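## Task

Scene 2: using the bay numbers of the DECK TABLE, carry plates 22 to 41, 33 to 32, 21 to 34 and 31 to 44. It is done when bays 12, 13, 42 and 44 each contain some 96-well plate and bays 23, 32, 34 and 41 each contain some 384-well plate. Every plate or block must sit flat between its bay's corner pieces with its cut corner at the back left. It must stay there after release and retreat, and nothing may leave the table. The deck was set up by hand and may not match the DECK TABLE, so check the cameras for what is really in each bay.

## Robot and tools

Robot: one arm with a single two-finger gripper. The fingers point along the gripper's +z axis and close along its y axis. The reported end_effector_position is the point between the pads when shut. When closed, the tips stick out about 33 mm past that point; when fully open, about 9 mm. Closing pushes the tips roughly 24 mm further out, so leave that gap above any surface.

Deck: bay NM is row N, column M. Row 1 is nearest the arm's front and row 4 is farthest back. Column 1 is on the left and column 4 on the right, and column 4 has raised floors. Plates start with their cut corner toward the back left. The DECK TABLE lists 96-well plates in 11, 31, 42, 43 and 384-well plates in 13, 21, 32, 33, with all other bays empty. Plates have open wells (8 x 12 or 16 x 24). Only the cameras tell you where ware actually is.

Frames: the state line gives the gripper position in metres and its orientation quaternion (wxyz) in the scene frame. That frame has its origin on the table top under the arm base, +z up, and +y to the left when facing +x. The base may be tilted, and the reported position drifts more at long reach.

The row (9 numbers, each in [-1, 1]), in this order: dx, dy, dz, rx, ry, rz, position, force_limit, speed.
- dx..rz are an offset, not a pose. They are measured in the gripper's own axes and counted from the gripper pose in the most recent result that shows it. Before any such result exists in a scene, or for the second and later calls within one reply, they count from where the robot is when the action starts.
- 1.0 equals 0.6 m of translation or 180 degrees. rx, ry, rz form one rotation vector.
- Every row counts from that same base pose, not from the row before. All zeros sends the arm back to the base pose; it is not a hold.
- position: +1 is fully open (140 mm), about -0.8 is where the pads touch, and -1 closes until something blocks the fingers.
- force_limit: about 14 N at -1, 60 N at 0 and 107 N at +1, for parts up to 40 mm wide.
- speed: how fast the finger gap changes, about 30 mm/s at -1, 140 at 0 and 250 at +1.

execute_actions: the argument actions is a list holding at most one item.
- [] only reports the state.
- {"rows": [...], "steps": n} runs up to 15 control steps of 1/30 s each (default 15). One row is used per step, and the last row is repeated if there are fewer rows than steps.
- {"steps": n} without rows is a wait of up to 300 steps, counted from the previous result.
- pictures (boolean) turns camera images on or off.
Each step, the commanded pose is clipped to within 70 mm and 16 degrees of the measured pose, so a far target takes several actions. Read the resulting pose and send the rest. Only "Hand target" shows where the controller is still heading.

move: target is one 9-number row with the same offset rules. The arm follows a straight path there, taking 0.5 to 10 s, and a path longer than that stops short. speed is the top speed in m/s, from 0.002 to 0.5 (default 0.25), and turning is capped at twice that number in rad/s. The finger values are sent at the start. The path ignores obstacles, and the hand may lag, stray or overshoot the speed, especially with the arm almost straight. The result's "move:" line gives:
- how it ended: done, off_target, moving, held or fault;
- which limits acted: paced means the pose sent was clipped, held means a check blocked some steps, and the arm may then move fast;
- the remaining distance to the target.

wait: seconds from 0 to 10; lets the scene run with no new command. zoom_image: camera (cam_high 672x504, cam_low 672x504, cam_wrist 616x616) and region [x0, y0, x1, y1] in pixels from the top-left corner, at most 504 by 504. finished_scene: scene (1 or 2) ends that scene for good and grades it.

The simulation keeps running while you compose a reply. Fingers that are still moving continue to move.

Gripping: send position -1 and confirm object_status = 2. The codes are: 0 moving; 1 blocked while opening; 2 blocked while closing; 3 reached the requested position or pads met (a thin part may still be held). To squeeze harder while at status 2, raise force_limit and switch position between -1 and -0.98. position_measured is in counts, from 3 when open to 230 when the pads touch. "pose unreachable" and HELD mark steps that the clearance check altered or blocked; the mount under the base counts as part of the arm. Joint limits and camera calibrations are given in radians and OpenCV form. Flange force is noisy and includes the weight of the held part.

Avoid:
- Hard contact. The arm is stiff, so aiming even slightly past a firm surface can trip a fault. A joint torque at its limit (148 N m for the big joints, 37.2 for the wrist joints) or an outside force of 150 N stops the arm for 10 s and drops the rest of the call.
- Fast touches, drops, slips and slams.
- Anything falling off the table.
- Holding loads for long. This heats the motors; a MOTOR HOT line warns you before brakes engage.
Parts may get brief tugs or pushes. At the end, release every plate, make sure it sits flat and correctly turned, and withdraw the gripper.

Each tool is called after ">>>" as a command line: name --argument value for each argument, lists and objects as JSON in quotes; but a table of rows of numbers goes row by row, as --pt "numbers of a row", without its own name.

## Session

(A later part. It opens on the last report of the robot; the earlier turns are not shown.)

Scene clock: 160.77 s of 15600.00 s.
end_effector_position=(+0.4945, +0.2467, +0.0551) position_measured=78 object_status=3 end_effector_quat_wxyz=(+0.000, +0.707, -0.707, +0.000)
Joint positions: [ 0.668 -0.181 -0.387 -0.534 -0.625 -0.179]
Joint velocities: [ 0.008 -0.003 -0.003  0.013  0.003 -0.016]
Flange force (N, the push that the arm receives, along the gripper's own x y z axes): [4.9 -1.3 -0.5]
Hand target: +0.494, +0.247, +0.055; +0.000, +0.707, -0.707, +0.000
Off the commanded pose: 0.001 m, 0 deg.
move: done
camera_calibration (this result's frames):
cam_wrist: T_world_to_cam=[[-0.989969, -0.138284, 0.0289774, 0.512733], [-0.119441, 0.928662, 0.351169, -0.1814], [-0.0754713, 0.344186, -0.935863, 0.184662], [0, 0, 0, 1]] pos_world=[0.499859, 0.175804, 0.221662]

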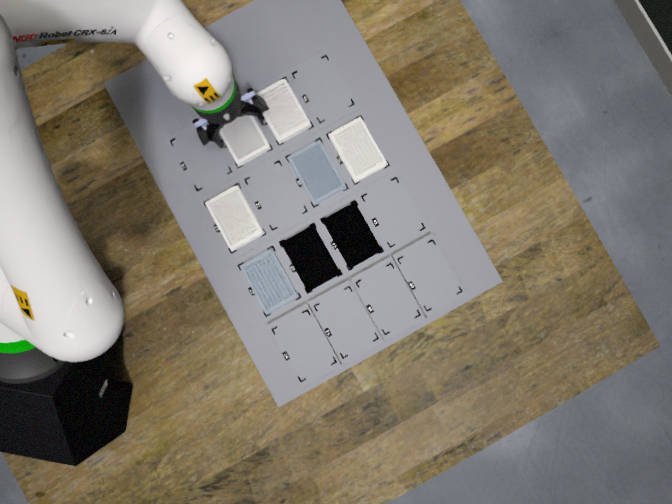

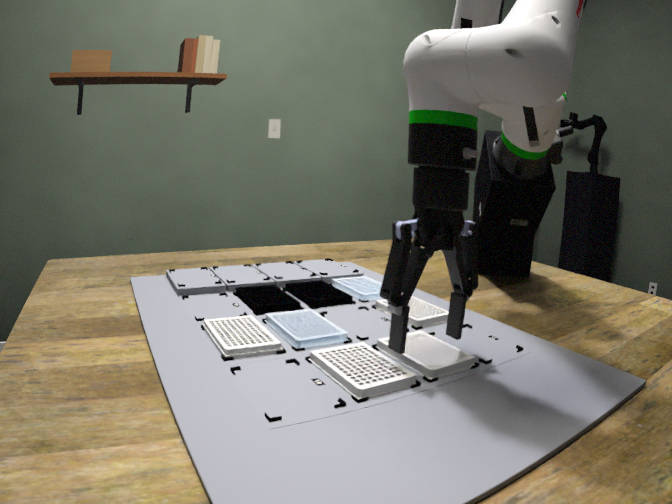

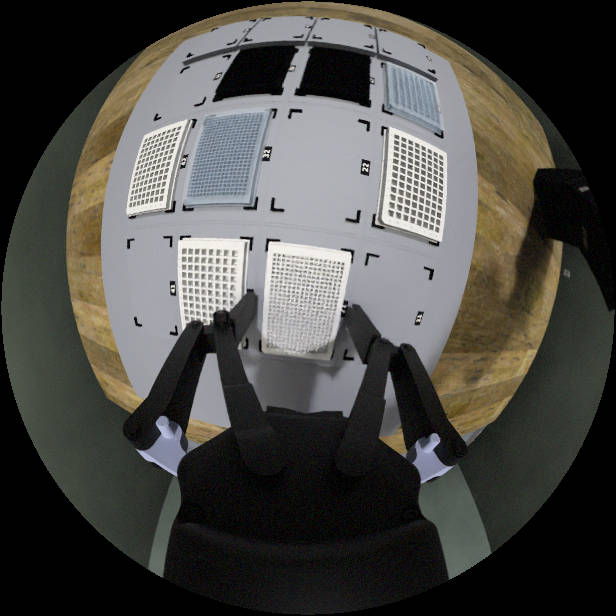

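>>> move --target '[0, 0.0004, 0.0191, 0, 0, 0, 0.4, 0.1, -0.4]' --speed 0.05

>>> execute_actions --actions '[{"rows": [[0,0,0,0,0,0,-1,0.1,-0.5],[0,0,0,0,0,0,-1,0.1,-0.5],[0,0,0,0,0,0,-1,0.1,-0.5],[0,0,0,0,0,0,-1,0.1,-0.5],[0,0,0,0,0,0,-1,0.1,-0.5],[0,0,0,0,0,0,-1,0.1,-0.5],[0,0,-0.0002,0,0,0,-1,0.1,-0.5],[0,0,-0.0004,0,0,0,-1,0.1,-0.5],[0,0,-0.0006,0,0,0,-1,0.1,-0.5],[0,0,-0.0008,0,0,0,-1,0.1,-0.5],[0,0,-0.001,0,0,0,-1,0.1,-0.5]], "steps": 15}]' --pictures false

>>> move --target '[0, 0, -0.035, 0, 0, 0, -1, 0.1, -0.5]' --speed 0.07

>>> zoom_image --camera "cam_wrist" --region '[235, 230, 305, 280]'

>>> zoom_image --camera "cam_wrist" --region '[310, 235, 380, 285]'

>>> move --target '[0.0005, -0.3572, 0, 0, 0, 0, -1, 0.1, -0.5]' --speed 0.25

>>> zoom_image --camera "cam_wrist" --region '[235, 230, 305, 280]'

>>> zoom_image --camera "cam_wrist" --region '[310, 235, 380, 285]'

Scene clock: 174.17 s of 15600.00 s.
end_effector_position=(+0.4943, +0.2467, +0.0437) position_measured=78 object_status=3 end_effector_quat_wxyz=(+0.000, +0.707, -0.707, +0.000)
Joint positions: [ 0.677 -0.156 -0.383 -0.54  -0.602 -0.173]
Joint velocities: [ 0.001  0.001 -0.001 -0.001  0.002  0.001]
Flange force (N, the push that the arm receives, along the gripper's own x y z axes): [6.3 -4.6 -1.1]
Hand target: +0.494, +0.247, +0.044; +0.000, +0.707, -0.707, +0.000
Off the commanded pose: 0.000 m, 0 deg.
After step 90, 9.70 s passed at rest.
move: done
camera_calibration (this result's frames):
cam_wrist: T_world_to_cam=[[-0.989969, -0.138282, 0.0289595, 0.512856], [-0.119447, 0.92867, 0.351148, -0.177409], [-0.0754512, 0.344166, -0.935872, 0.173974], [0, 0, 0, 1]] pos_world=[0.499647, 0.175797, 0.210262]

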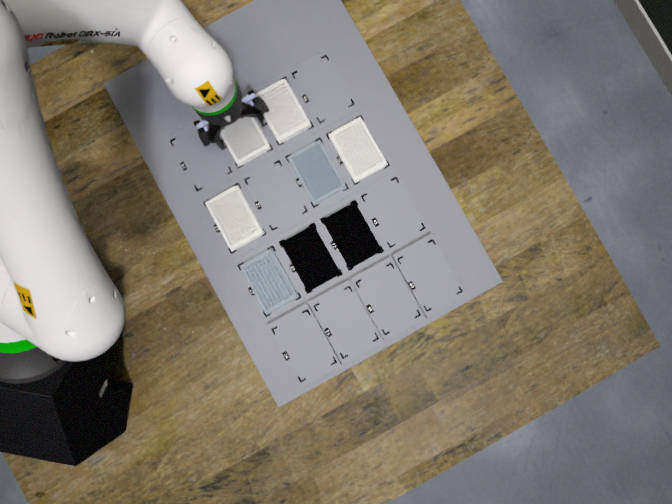

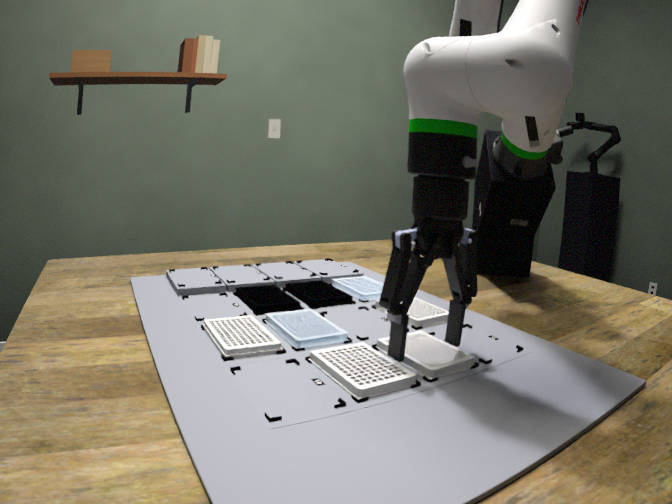

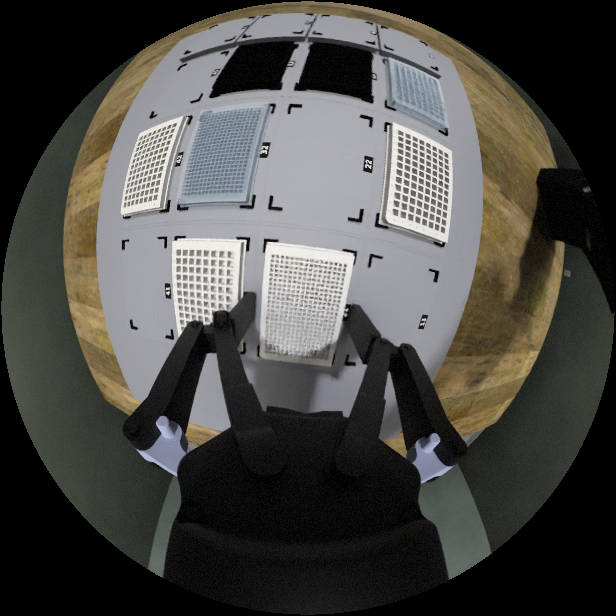

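Scene clock: 174.67 s of 15600.00 s.
end_effector_position=(+0.4944, +0.2469, +0.0442) position_measured=111 object_status=0 end_effector_quat_wxyz=(+0.000, +0.707, -0.707, +0.000)
Joint positions: [ 0.677 -0.157 -0.383 -0.54  -0.603 -0.173]
Joint velocities: [-0.    -0.002  0.     0.002 -0.003  0.   ]
Flange force (N, the push that the arm receives, along the gripper's own x y z axes): [6.8 -7.2 -2.7]
Hand target: +0.494, +0.247, +0.044; +0.000, +0.707, -0.707, +0.000
Off the commanded pose: 0.000 m, 0 deg.
Steps of this call (steps 1 to 15: all 15 steps of this action). Readings (end_effector_position | what the end effector reports):
1: (+0.4943, +0.2467, +0.0437) | position_measured=78 object_status=0
2: (+0.4943, +0.2467, +0.0437) | position_measured=81 object_status=0
4: (+0.4943, +0.2467, +0.0437) | position_measured=90 object_status=0
8: (+0.4944, +0.2468, +0.0438) | position_measured=108 object_status=0
15: the state above

Scene clock: 175.63 s of 15600.00 s.
end_effector_position=(+0.4943, +0.2468, +0.0652) position_measured=111 object_status=2 end_effector_quat_wxyz=(+0.000, +0.707, -0.707, +0.000)
Joint positions: [ 0.66  -0.204 -0.391 -0.528 -0.645 -0.184]
Joint velocities: [-0.    -0.001  0.002  0.001  0.    -0.001]
Flange force (N, the push that the arm receives, along the gripper's own x y z axes): [7.2 -6.3 0.8]
Hand target: +0.494, +0.247, +0.065; +0.000, +0.707, -0.707, +0.000
Off the commanded pose: 0.000 m, 0 deg.
move: done
camera_calibration (this result's frames):
cam_wrist: T_world_to_cam=[[-0.989983, -0.138178, 0.0289892, 0.512162], [-0.119329, 0.928635, 0.35128, -0.185077], [-0.0754593, 0.344302, -0.935822, 0.194026], [0, 0, 0, 1]] pos_world=[0.499588, 0.175835, 0.231741]

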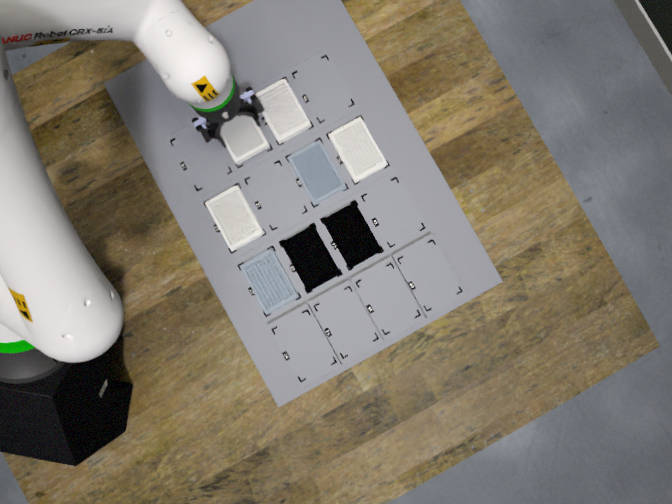

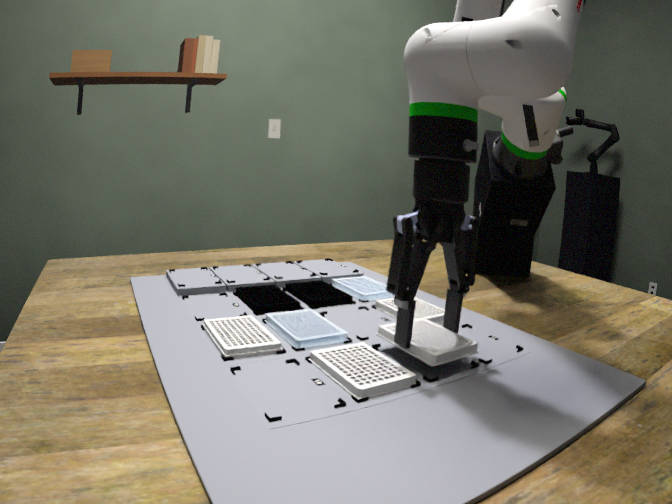

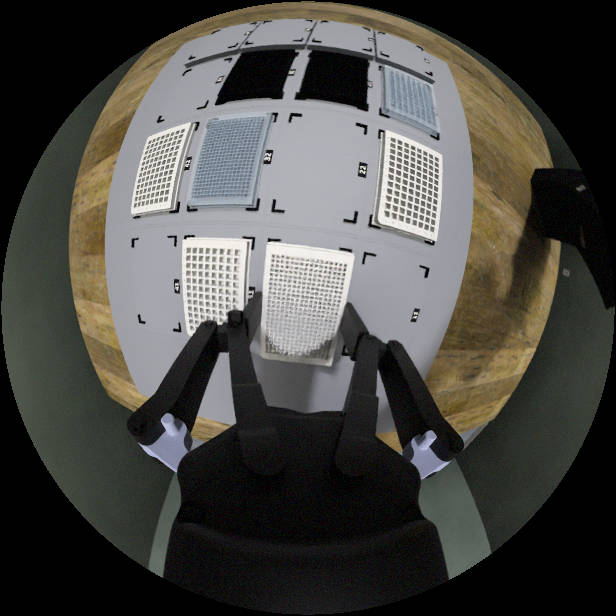

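Region (235, 230, 305, 280) of cam_wrist's 616x616 image, scaled by 7.200, with more detail than that image has; it fills the top 360 rows of this view, and the rest is white.

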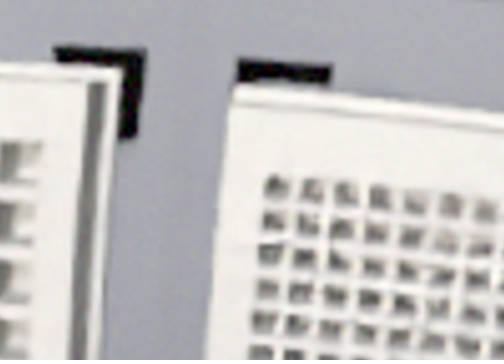

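Region (310, 235, 380, 285) of cam_wrist's 616x616 image, scaled by 7.200, with more detail than that image has; it fills the top 360 rows of this view, and the rest is white.

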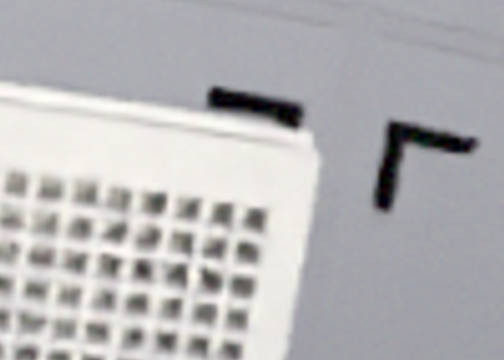

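Scene clock: 177.00 s of 15600.00 s.
end_effector_position=(+0.7087, +0.2477, +0.0656) position_measured=111 object_status=2 end_effector_quat_wxyz=(+0.000, +0.707, -0.707, +0.000)
Joint positions: [ 0.415  0.204  0.269 -0.585 -0.988 -0.08 ]
Joint velocities: [-0.     0.001  0.003  0.    -0.004 -0.   ]
Flange force (N, the push that the arm receives, along the gripper's own x y z axes): [1.5 -5.1 0.1]
Hand target: +0.709, +0.248, +0.066; +0.000, +0.707, -0.707, +0.000
Off the commanded pose: 0.001 m, 0 deg.
move: done
camera_calibration (this result's frames):
cam_wrist: T_world_to_cam=[[-0.989972, -0.138278, 0.0288941, 0.724569], [-0.119418, 0.928443, 0.351757, -0.16038], [-0.0754668, 0.344779, -0.935645, 0.210129], [0, 0, 0, 1]] pos_world=[0.714009, 0.176648, 0.232085]

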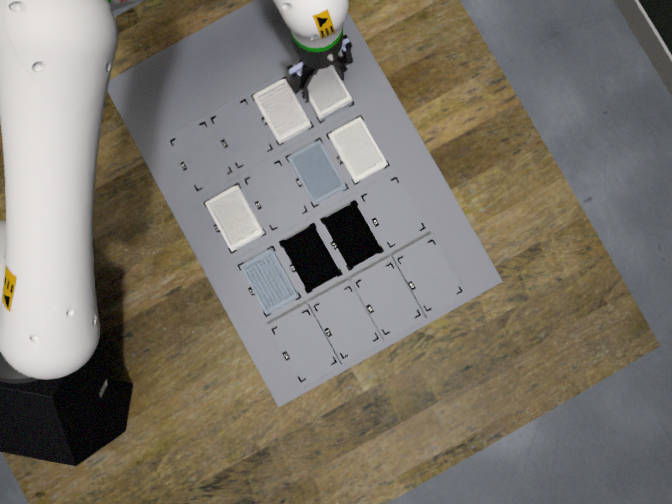

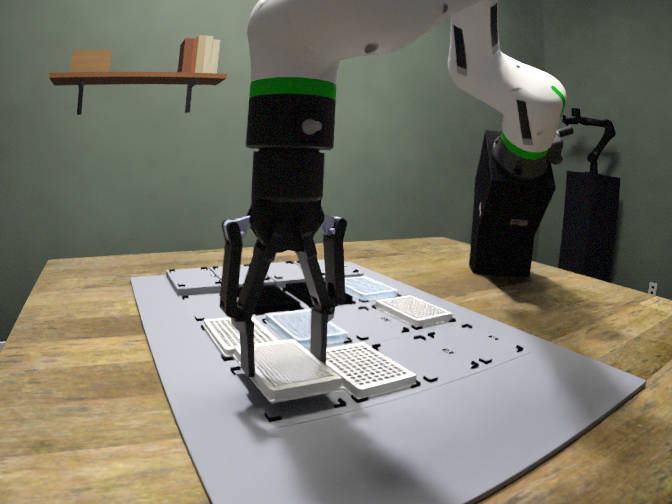

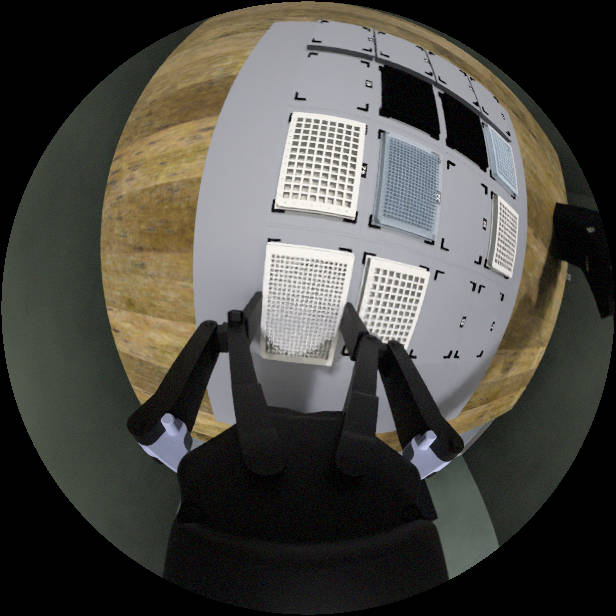

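Region (235, 230, 305, 280) of cam_wrist's 616x616 image, scaled by 7.200, with more detail than that image has; it fills the top 360 rows of this view, and the rest is white.

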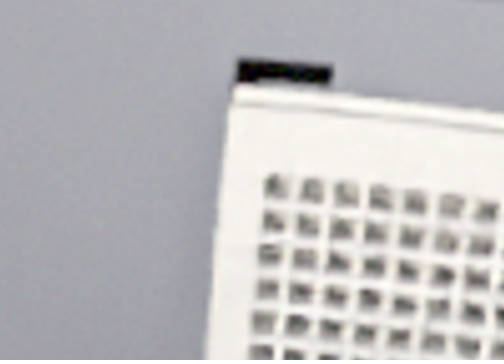

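Region (310, 235, 380, 285) of cam_wrist's 616x616 image, scaled by 7.200, with more detail than that image has; it fills the top 360 rows of this view, and the rest is white.

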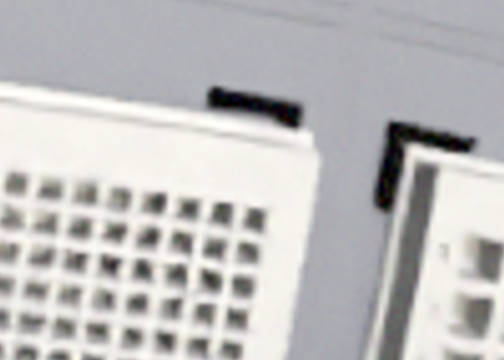

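>>> execute_actions --actions '[]'

Scene clock: 185.27 s of 15600.00 s.
end_effector_position=(+0.7087, +0.2477, +0.0656) position_measured=111 object_status=2 end_effector_quat_wxyz=(+0.000, +0.707, -0.707, +0.000)
Joint positions: [ 0.415  0.204  0.27  -0.585 -0.988 -0.08 ]
Joint velocities: [-0.    -0.    -0.001  0.001  0.    -0.   ]
Flange force (N, the push that the arm receives, along the gripper's own x y z axes): [1.5 -4.9 0.8]
Hand target: +0.709, +0.248, +0.066; +0.000, +0.707, -0.707, +0.000
Off the commanded pose: 0.001 m, 0 deg.
Steps of this call (steps 1 to 90: nothing new was sent; then 5.27 s passed at rest). Readings (end_effector_position | what the end effector reports):
1: (+0.7087, +0.2477, +0.0656) | position_measured=111 object_status=2
2: (+0.7087, +0.2477, +0.0656) | position_measured=111 object_status=2
4: (+0.7087, +0.2477, +0.0656) | position_measured=111 object_status=2
8: (+0.7087, +0.2477, +0.0656) | position_measured=111 object_status=2
90: the state above
camera_calibration (this result's frames):
cam_wrist: T_world_to_cam=[[-0.989973, -0.138267, 0.0289196, 0.724593], [-0.119398, 0.928446, 0.351756, -0.160376], [-0.0754865, 0.344776, -0.935645, 0.210139], [0, 0, 0, 1]] pos_world=[0.714041, 0.176637, 0.232073]

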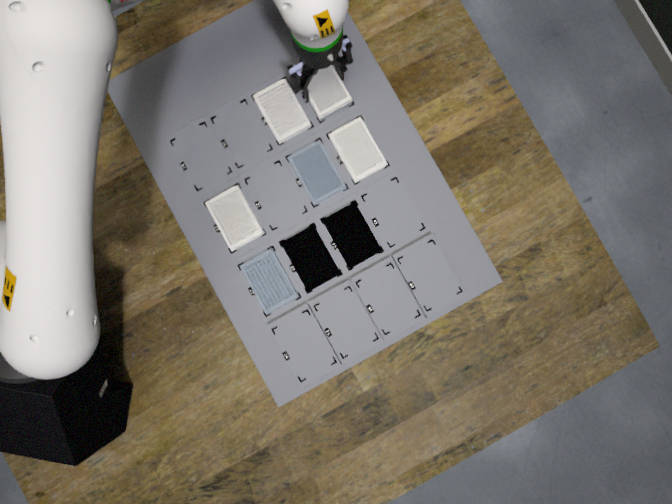

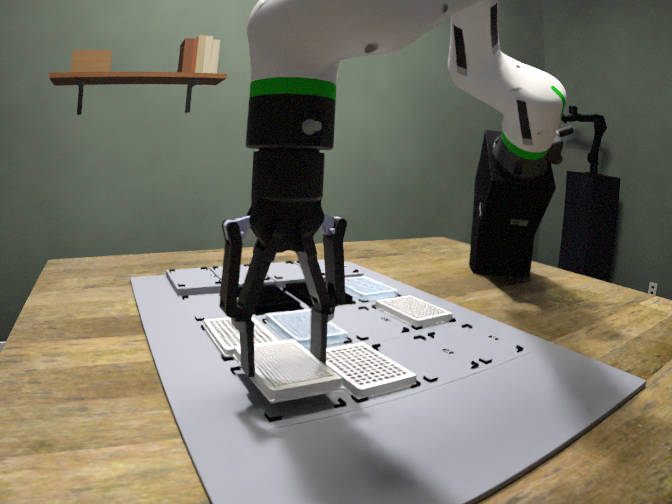

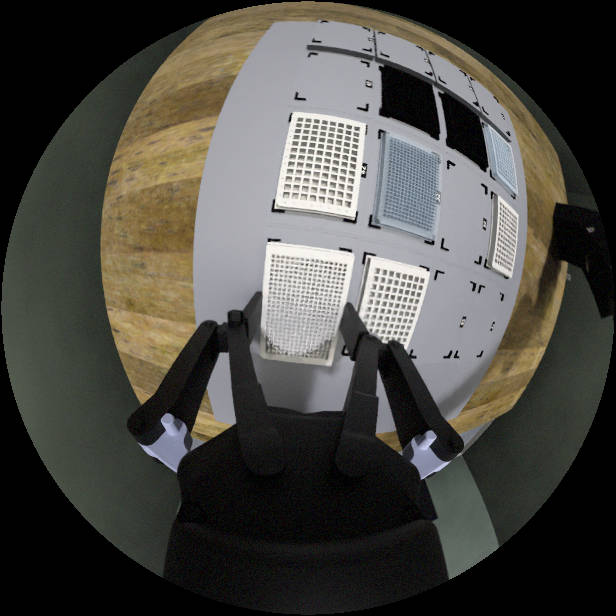

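>>> move --target '[0, 0, 0.0350, 0, 0, 0, -1, 0.1, -0.5]' --speed 0.04

Scene clock: 187.53 s of 15600.00 s.
end_effector_position=(+0.7088, +0.2476, +0.0447) position_measured=111 object_status=2 end_effector_quat_wxyz=(+0.000, +0.707, -0.707, +0.000)
Joint positions: [ 0.434  0.234  0.273 -0.584 -0.956 -0.081]
Joint velocities: [-0.     0.001 -0.001  0.001  0.    -0.   ]
Flange force (N, the push that the arm receives, along the gripper's own x y z axes): [2.6 -2.1 -0.2]
Hand target: +0.709, +0.248, +0.045; +0.000, +0.707, -0.707, +0.000
Off the commanded pose: 0.000 m, 0 deg.
move: done
camera_calibration (this result's frames):
cam_wrist: T_world_to_cam=[[-0.989975, -0.138257, 0.0288998, 0.725247], [-0.119398, 0.928457, 0.351726, -0.15299], [-0.075461, 0.344749, -0.935657, 0.190551], [0, 0, 0, 1]] pos_world=[0.714088, 0.176623, 0.211141]

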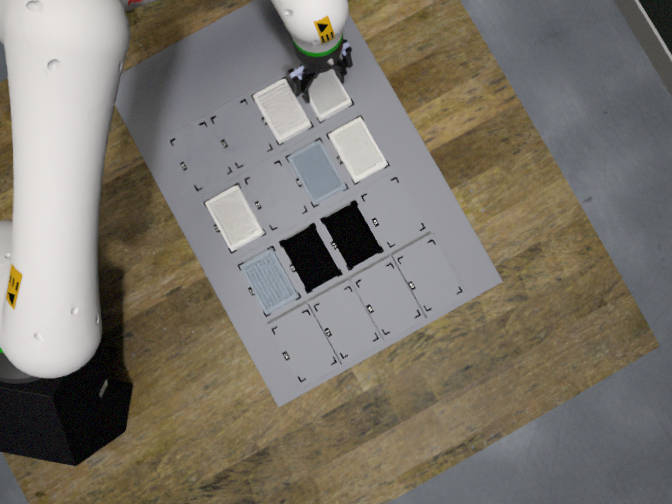

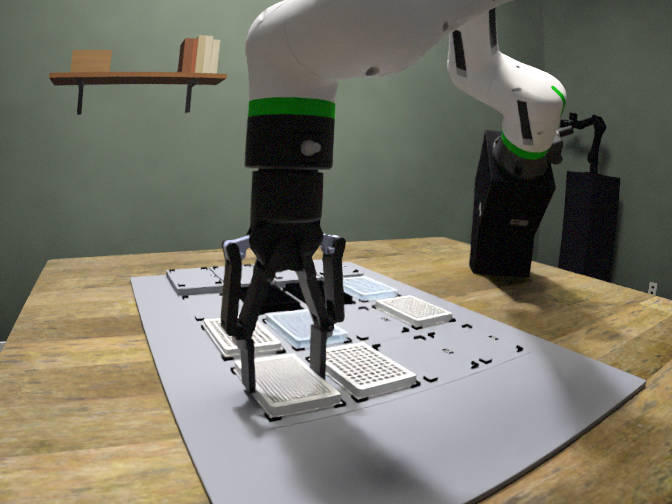

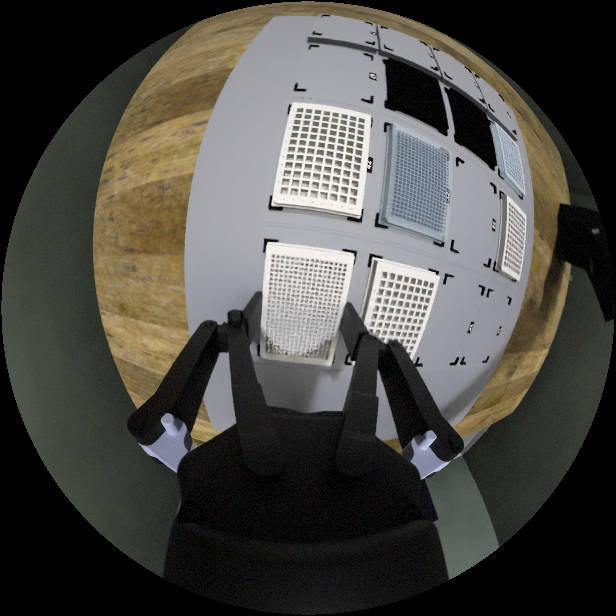

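>>> execute_actions --actions '[{"rows": [[0,0,0.0002,0,0,0,0.4,0.1,-0.4],[0,0,0.0002,0,0,0,0.4,0.1,-0.4],[0,0,0.0002,0,0,0,0.4,0.1,-0.4],[0,0,0.0002,0,0,0,0.4,0.1,-0.4],[0,0,0.0001,0,0,0,0.4,0.1,-0.4],[0,0,-0.00015,0,0,0,0.4,0.1,-0.4],[0,0,-0.00104,0,0,0,0.4,0.1,-0.4],[0,0,-0.00294,0,0,0,0.4,0.1,-0.4],[0,0,-0.00571,0,0,0,0.4,0.1,-0.4],[0,0,-0.009,0,0,0,0.4,0.1,-0.4],[0,0,-0.01229,0,0,0,0.4,0.1,-0.4],[0,0,-0.01506,0,0,0,0.4,0.1,-0.4],[0,0,-0.01696,0,0,0,0.4,0.1,-0.4],[0,0,-0.01785,0,0,0,0.4,0.1,-0.4],[0,0,-0.018,0,0,0,0.4,0.1,-0.4]], "steps": 15}]' --pictures false

>>> move --target '[-0.0002, 0.1786, 0, 0, 0, 0, 0.4, 0.1, -0.4]' --speed 0.2

>>> zoom_image --camera "cam_wrist" --region '[235, 230, 305, 280]'

>>> zoom_image --camera "cam_wrist" --region '[310, 235, 380, 285]'

Scene clock: 194.20 s of 15600.00 s.
end_effector_position=(+0.7089, +0.2475, +0.0542) position_measured=78 object_status=3 end_effector_quat_wxyz=(+0.000, +0.707, -0.707, +0.000)
Joint positions: [ 0.426  0.22   0.271 -0.584 -0.97  -0.081]
Joint velocities: [-0.024 -0.038 -0.006 -0.001 -0.04   0.003]
Flange force (N, the push that the arm receives, along the gripper's own x y z axes): [1.7 -6.5 -3.3]
Hand target: +0.709, +0.248, +0.055; +0.000, +0.707, -0.707, +0.000
Off the commanded pose: 0.001 m, 0 deg.
Steps of this call (steps 1 to 90: nothing new was sent; then 3.17 s passed at rest; steps 91 to 105: all 15 steps of this action). Readings (end_effector_position | what the end effector reports):
91: (+0.7087, +0.2476, +0.0446) | position_measured=111 object_status=0
92: (+0.7087, +0.2476, +0.0446) | position_measured=111 object_status=0
94: (+0.7087, +0.2476, +0.0446) | position_measured=97 object_status=0
98: (+0.7088, +0.2477, +0.0447) | position_measured=79 object_status=0
105: the state above

Scene clock: 195.40 s of 15600.00 s.
end_effector_position=(+0.6015, +0.2472, +0.0552) position_measured=78 object_status=3 end_effector_quat_wxyz=(+0.000, +0.707, -0.707, +0.000)
Joint positions: [ 0.517  0.015 -0.073 -0.586 -0.805 -0.081]
Joint velocities: [ 0.002 -0.001 -0.002  0.003  0.001 -0.002]
Flange force (N, the push that the arm receives, along the gripper's own x y z axes): [5.0 -6.1 1.0]
Hand target: +0.601, +0.247, +0.055; +0.000, +0.707, -0.707, +0.000
Off the commanded pose: 0.001 m, 0 deg.
move: done
camera_calibration (this result's frames):
cam_wrist: T_world_to_cam=[[-0.989985, -0.138173, 0.0289386, 0.6187], [-0.119317, 0.928522, 0.351583, -0.169163], [-0.0754494, 0.344609, -0.935709, 0.192519], [0, 0, 0, 1]] pos_world=[0.606845, 0.176215, 0.221712]

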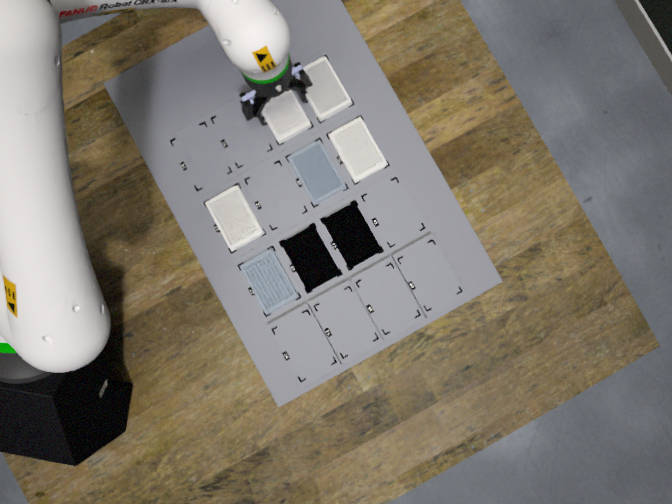

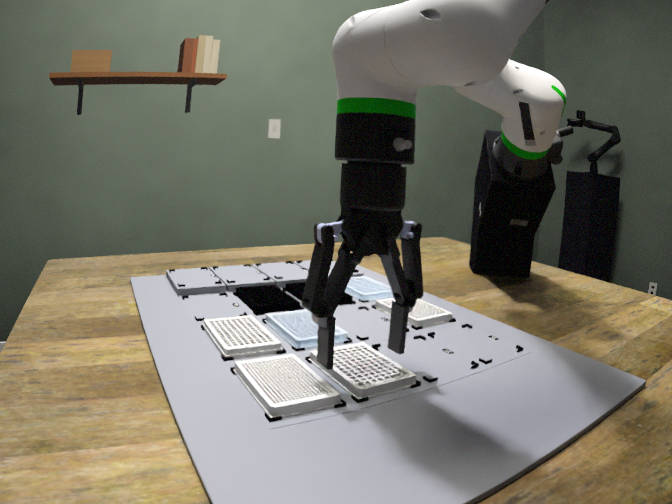

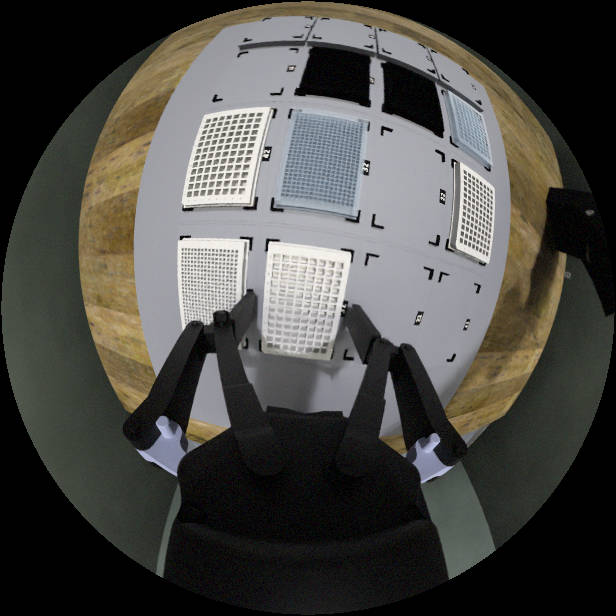

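Region (235, 230, 305, 280) of cam_wrist's 616x616 image, scaled by 7.200, with more detail than that image has; it fills the top 360 rows of this view, and the rest is white.

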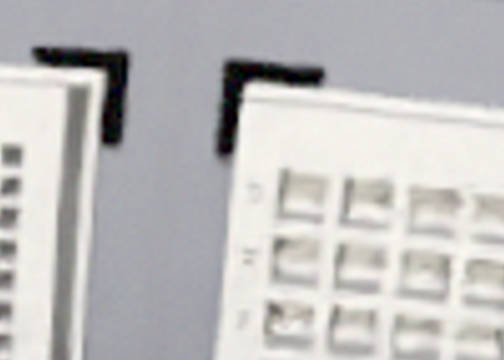

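Region (310, 235, 380, 285) of cam_wrist's 616x616 image, scaled by 7.200, with more detail than that image has; it fills the top 360 rows of this view, and the rest is white.

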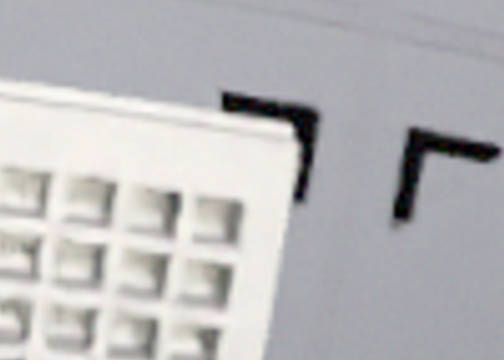

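>>> move --target '[0, 0, 0.0192, 0, 0, 0, 0.4, 0.1, -0.4]' --speed 0.05

>>> execute_actions --actions '[{"rows": [[0,0,0,0,0,0,-1,0.1,-0.5],[0,0,0,0,0,0,-1,0.1,-0.5],[0,0,0,0,0,0,-1,0.1,-0.5],[0,0,0,0,0,0,-1,0.1,-0.5],[0,0,0,0,0,0,-1,0.1,-0.5],[0,0,0,0,0,0,-1,0.1,-0.5],[0,0,-0.0002,0,0,0,-1,0.1,-0.5],[0,0,-0.0004,0,0,0,-1,0.1,-0.5],[0,0,-0.0006,0,0,0,-1,0.1,-0.5],[0,0,-0.0008,0,0,0,-1,0.1,-0.5],[0,0,-0.001,0,0,0,-1,0.1,-0.5]], "steps": 15}]' --pictures false

>>> move --target '[0, 0, -0.043, 0, 0, 0, -1, 0.1, -0.5]' --speed 0.07

>>> move --target '[0.8215, -0.1772, 0, 0, 0, 0, -1, 0.1, -0.5]' --speed 0.28

>>> zoom_image --camera "cam_wrist" --region '[235, 230, 305, 280]'

>>> zoom_image --camera "cam_wrist" --region '[310, 235, 380, 285]'

Scene clock: 202.87 s of 15600.00 s.
end_effector_position=(+0.6016, +0.2472, +0.0438) position_measured=78 object_status=3 end_effector_quat_wxyz=(+0.000, +0.707, -0.707, +0.000)
Joint positions: [ 0.527  0.035 -0.07  -0.588 -0.785 -0.08 ]
Joint velocities: [ 0.     0.001  0.001  0.001 -0.     0.   ]
Flange force (N, the push that the arm receives, along the gripper's own x y z axes): [3.1 -5.5 2.3]
Hand target: +0.602, +0.247, +0.044; +0.000, +0.707, -0.707, +0.000
Off the commanded pose: 0.000 m, 0 deg.
After step 90, 3.77 s passed at rest.
move: done
camera_calibration (this result's frames):
cam_wrist: T_world_to_cam=[[-0.989985, -0.138177, 0.0289237, 0.619063], [-0.119328, 0.92853, 0.351558, -0.165111], [-0.0754335, 0.344585, -0.935719, 0.181794], [0, 0, 0, 1]] pos_world=[0.606874, 0.176207, 0.210249]

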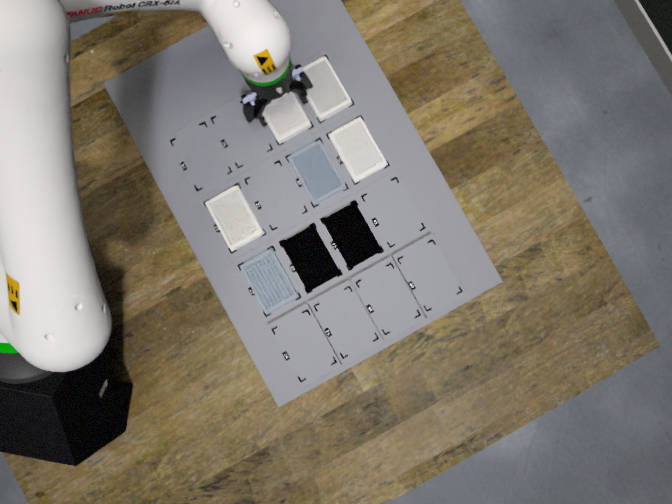

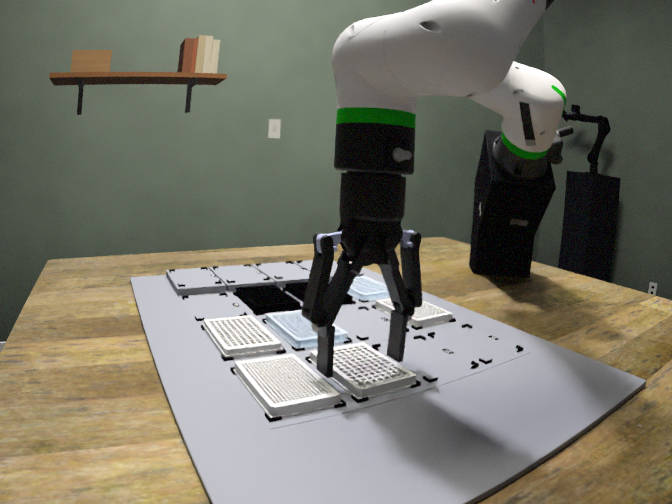

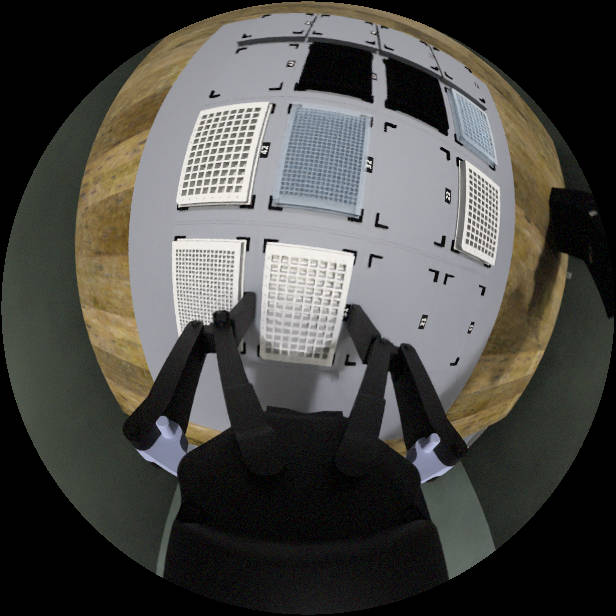

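Scene clock: 203.37 s of 15600.00 s.
end_effector_position=(+0.6016, +0.2473, +0.0442) position_measured=111 object_status=2 end_effector_quat_wxyz=(+0.000, +0.707, -0.707, +0.000)
Joint positions: [ 0.527  0.034 -0.07  -0.588 -0.786 -0.08 ]
Joint velocities: [-0.    -0.001  0.    -0.    -0.004  0.   ]
Flange force (N, the push that the arm receives, along the gripper's own x y z axes): [2.6 -2.8 -4.0]
Hand target: +0.602, +0.247, +0.044; +0.000, +0.707, -0.707, +0.000
Off the commanded pose: 0.000 m, 0 deg.
Steps of this call (steps 1 to 15: all 15 steps of this action). Readings (end_effector_position | what the end effector reports):
1: (+0.6016, +0.2472, +0.0437) | position_measured=78 object_status=0
2: (+0.6016, +0.2472, +0.0437) | position_measured=81 object_status=0
4: (+0.6016, +0.2472, +0.0437) | position_measured=90 object_status=0
8: (+0.6016, +0.2473, +0.0438) | position_measured=108 object_status=0
15: the state above

Scene clock: 204.37 s of 15600.00 s.
end_effector_position=(+0.6015, +0.2473, +0.0701) position_measured=111 object_status=2 end_effector_quat_wxyz=(+0.000, +0.707, -0.707, +0.000)
Joint positions: [ 0.503 -0.01  -0.075 -0.584 -0.831 -0.082]
Joint velocities: [-0.001 -0.     0.001 -0.    -0.002  0.   ]
Flange force (N, the push that the arm receives, along the gripper's own x y z axes): [3.2 -5.1 1.0]
Hand target: +0.602, +0.247, +0.070; +0.000, +0.707, -0.707, +0.000
Off the commanded pose: 0.000 m, 0 deg.
move: done
camera_calibration (this result's frames):
cam_wrist: T_world_to_cam=[[-0.989982, -0.138197, 0.0289484, 0.618259], [-0.119328, 0.928479, 0.351691, -0.174423], [-0.0754807, 0.344714, -0.935668, 0.206363], [0, 0, 0, 1]] pos_world=[0.606828, 0.176254, 0.236533]

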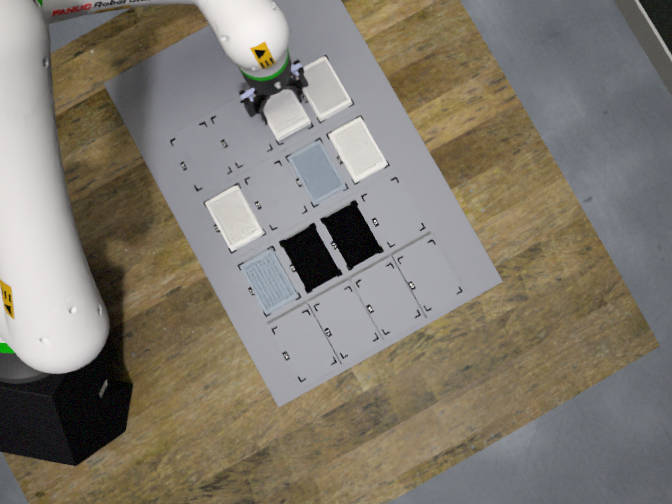

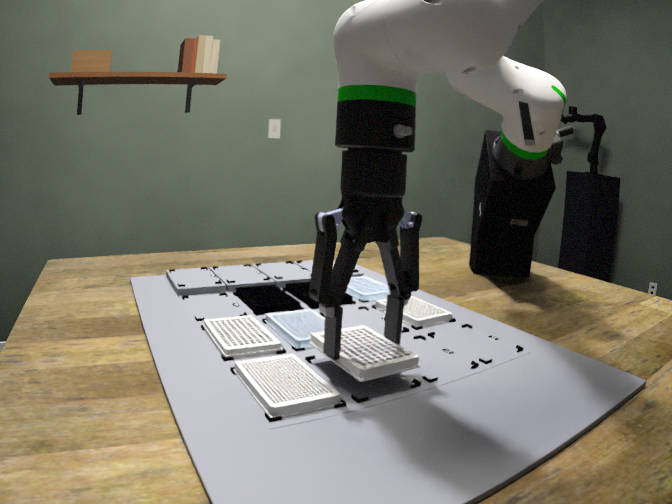

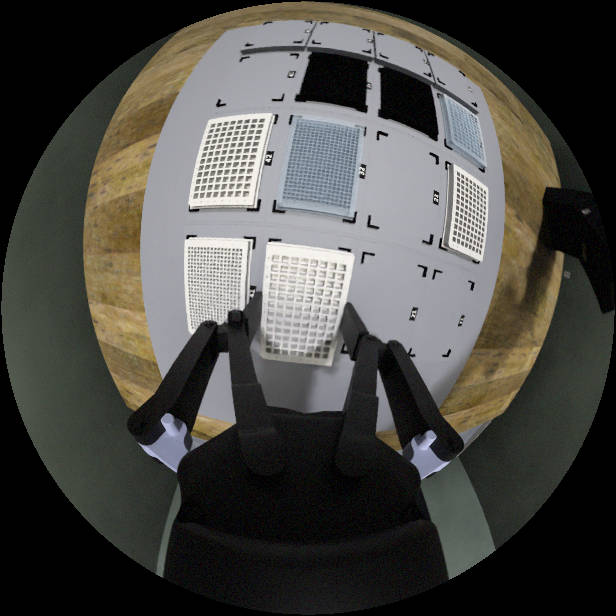

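Scene clock: 206.67 s of 15600.00 s.
end_effector_position=(+0.7102, -0.2441, +0.0704) position_measured=111 object_status=2 end_effector_quat_wxyz=(-0.001, +0.707, -0.707, +0.000)
Joint positions: [-0.261  0.866  0.639 -0.884 -1.247  0.69 ]
Joint velocities: [-0.001  0.002  0.003 -0.001 -0.003 -0.001]
Flange force (N, the push that the arm receives, along the gripper's own x y z axes): [5.2 -4.8 1.6]
Hand target: +0.710, -0.244, +0.070; -0.001, +0.707, -0.707, -0.000
Off the commanded pose: 0.003 m, 0 deg.
move: done
camera_calibration (this result's frames):
cam_wrist: T_world_to_cam=[[-0.99, -0.138319, 0.0277147, 0.657991], [-0.119783, 0.928015, 0.352761, 0.294739], [-0.0745133, 0.345914, -0.935303, 0.383885], [0, 0, 0, 1]] pos_world=[0.71532, -0.315301, 0.23684]

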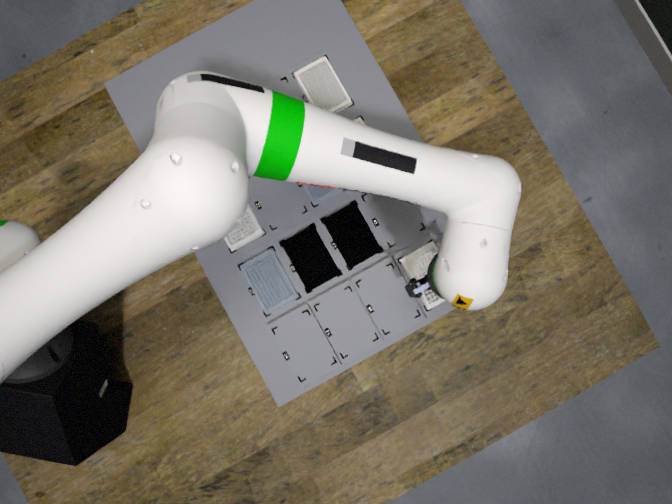

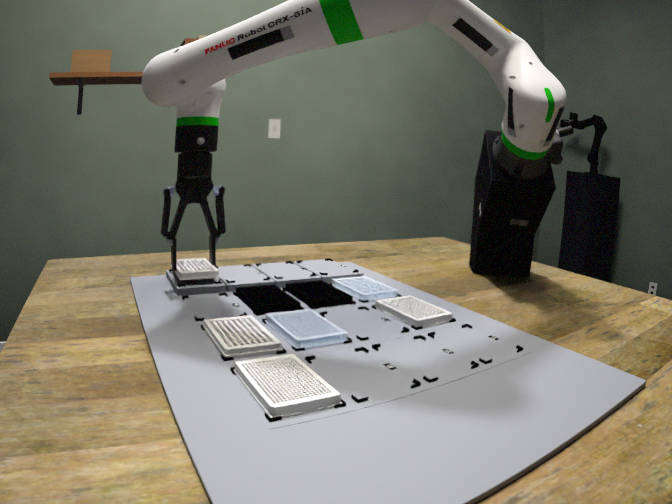

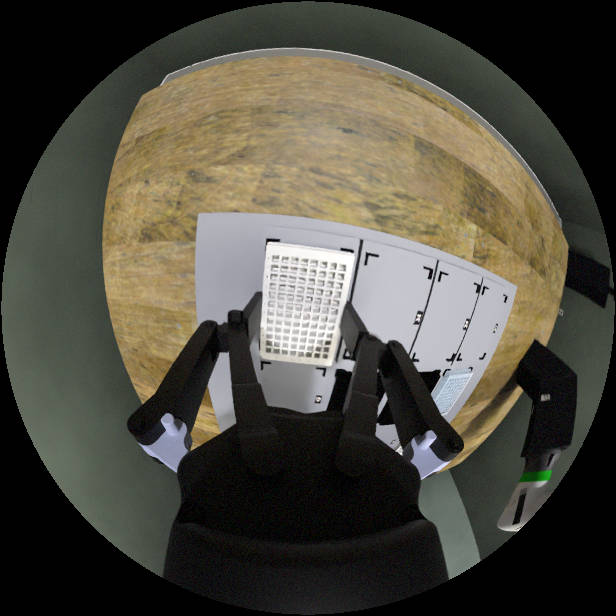

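Region (235, 230, 305, 280) of cam_wrist's 616x616 image, scaled by 7.200, with more detail than that image has; it fills the top 360 rows of this view, and the rest is white.

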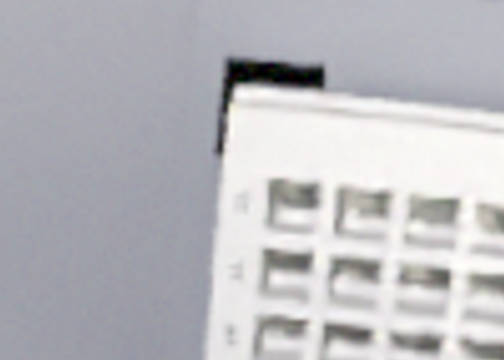

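Region (310, 235, 380, 285) of cam_wrist's 616x616 image, scaled by 7.200, with more detail than that image has; it fills the top 360 rows of this view, and the rest is white.

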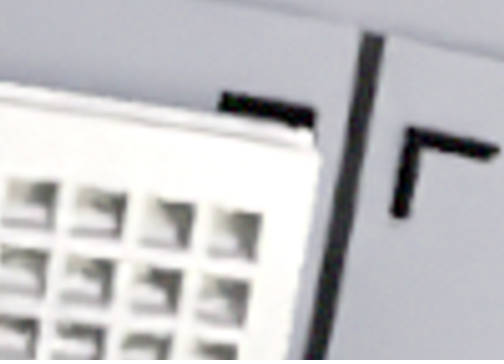

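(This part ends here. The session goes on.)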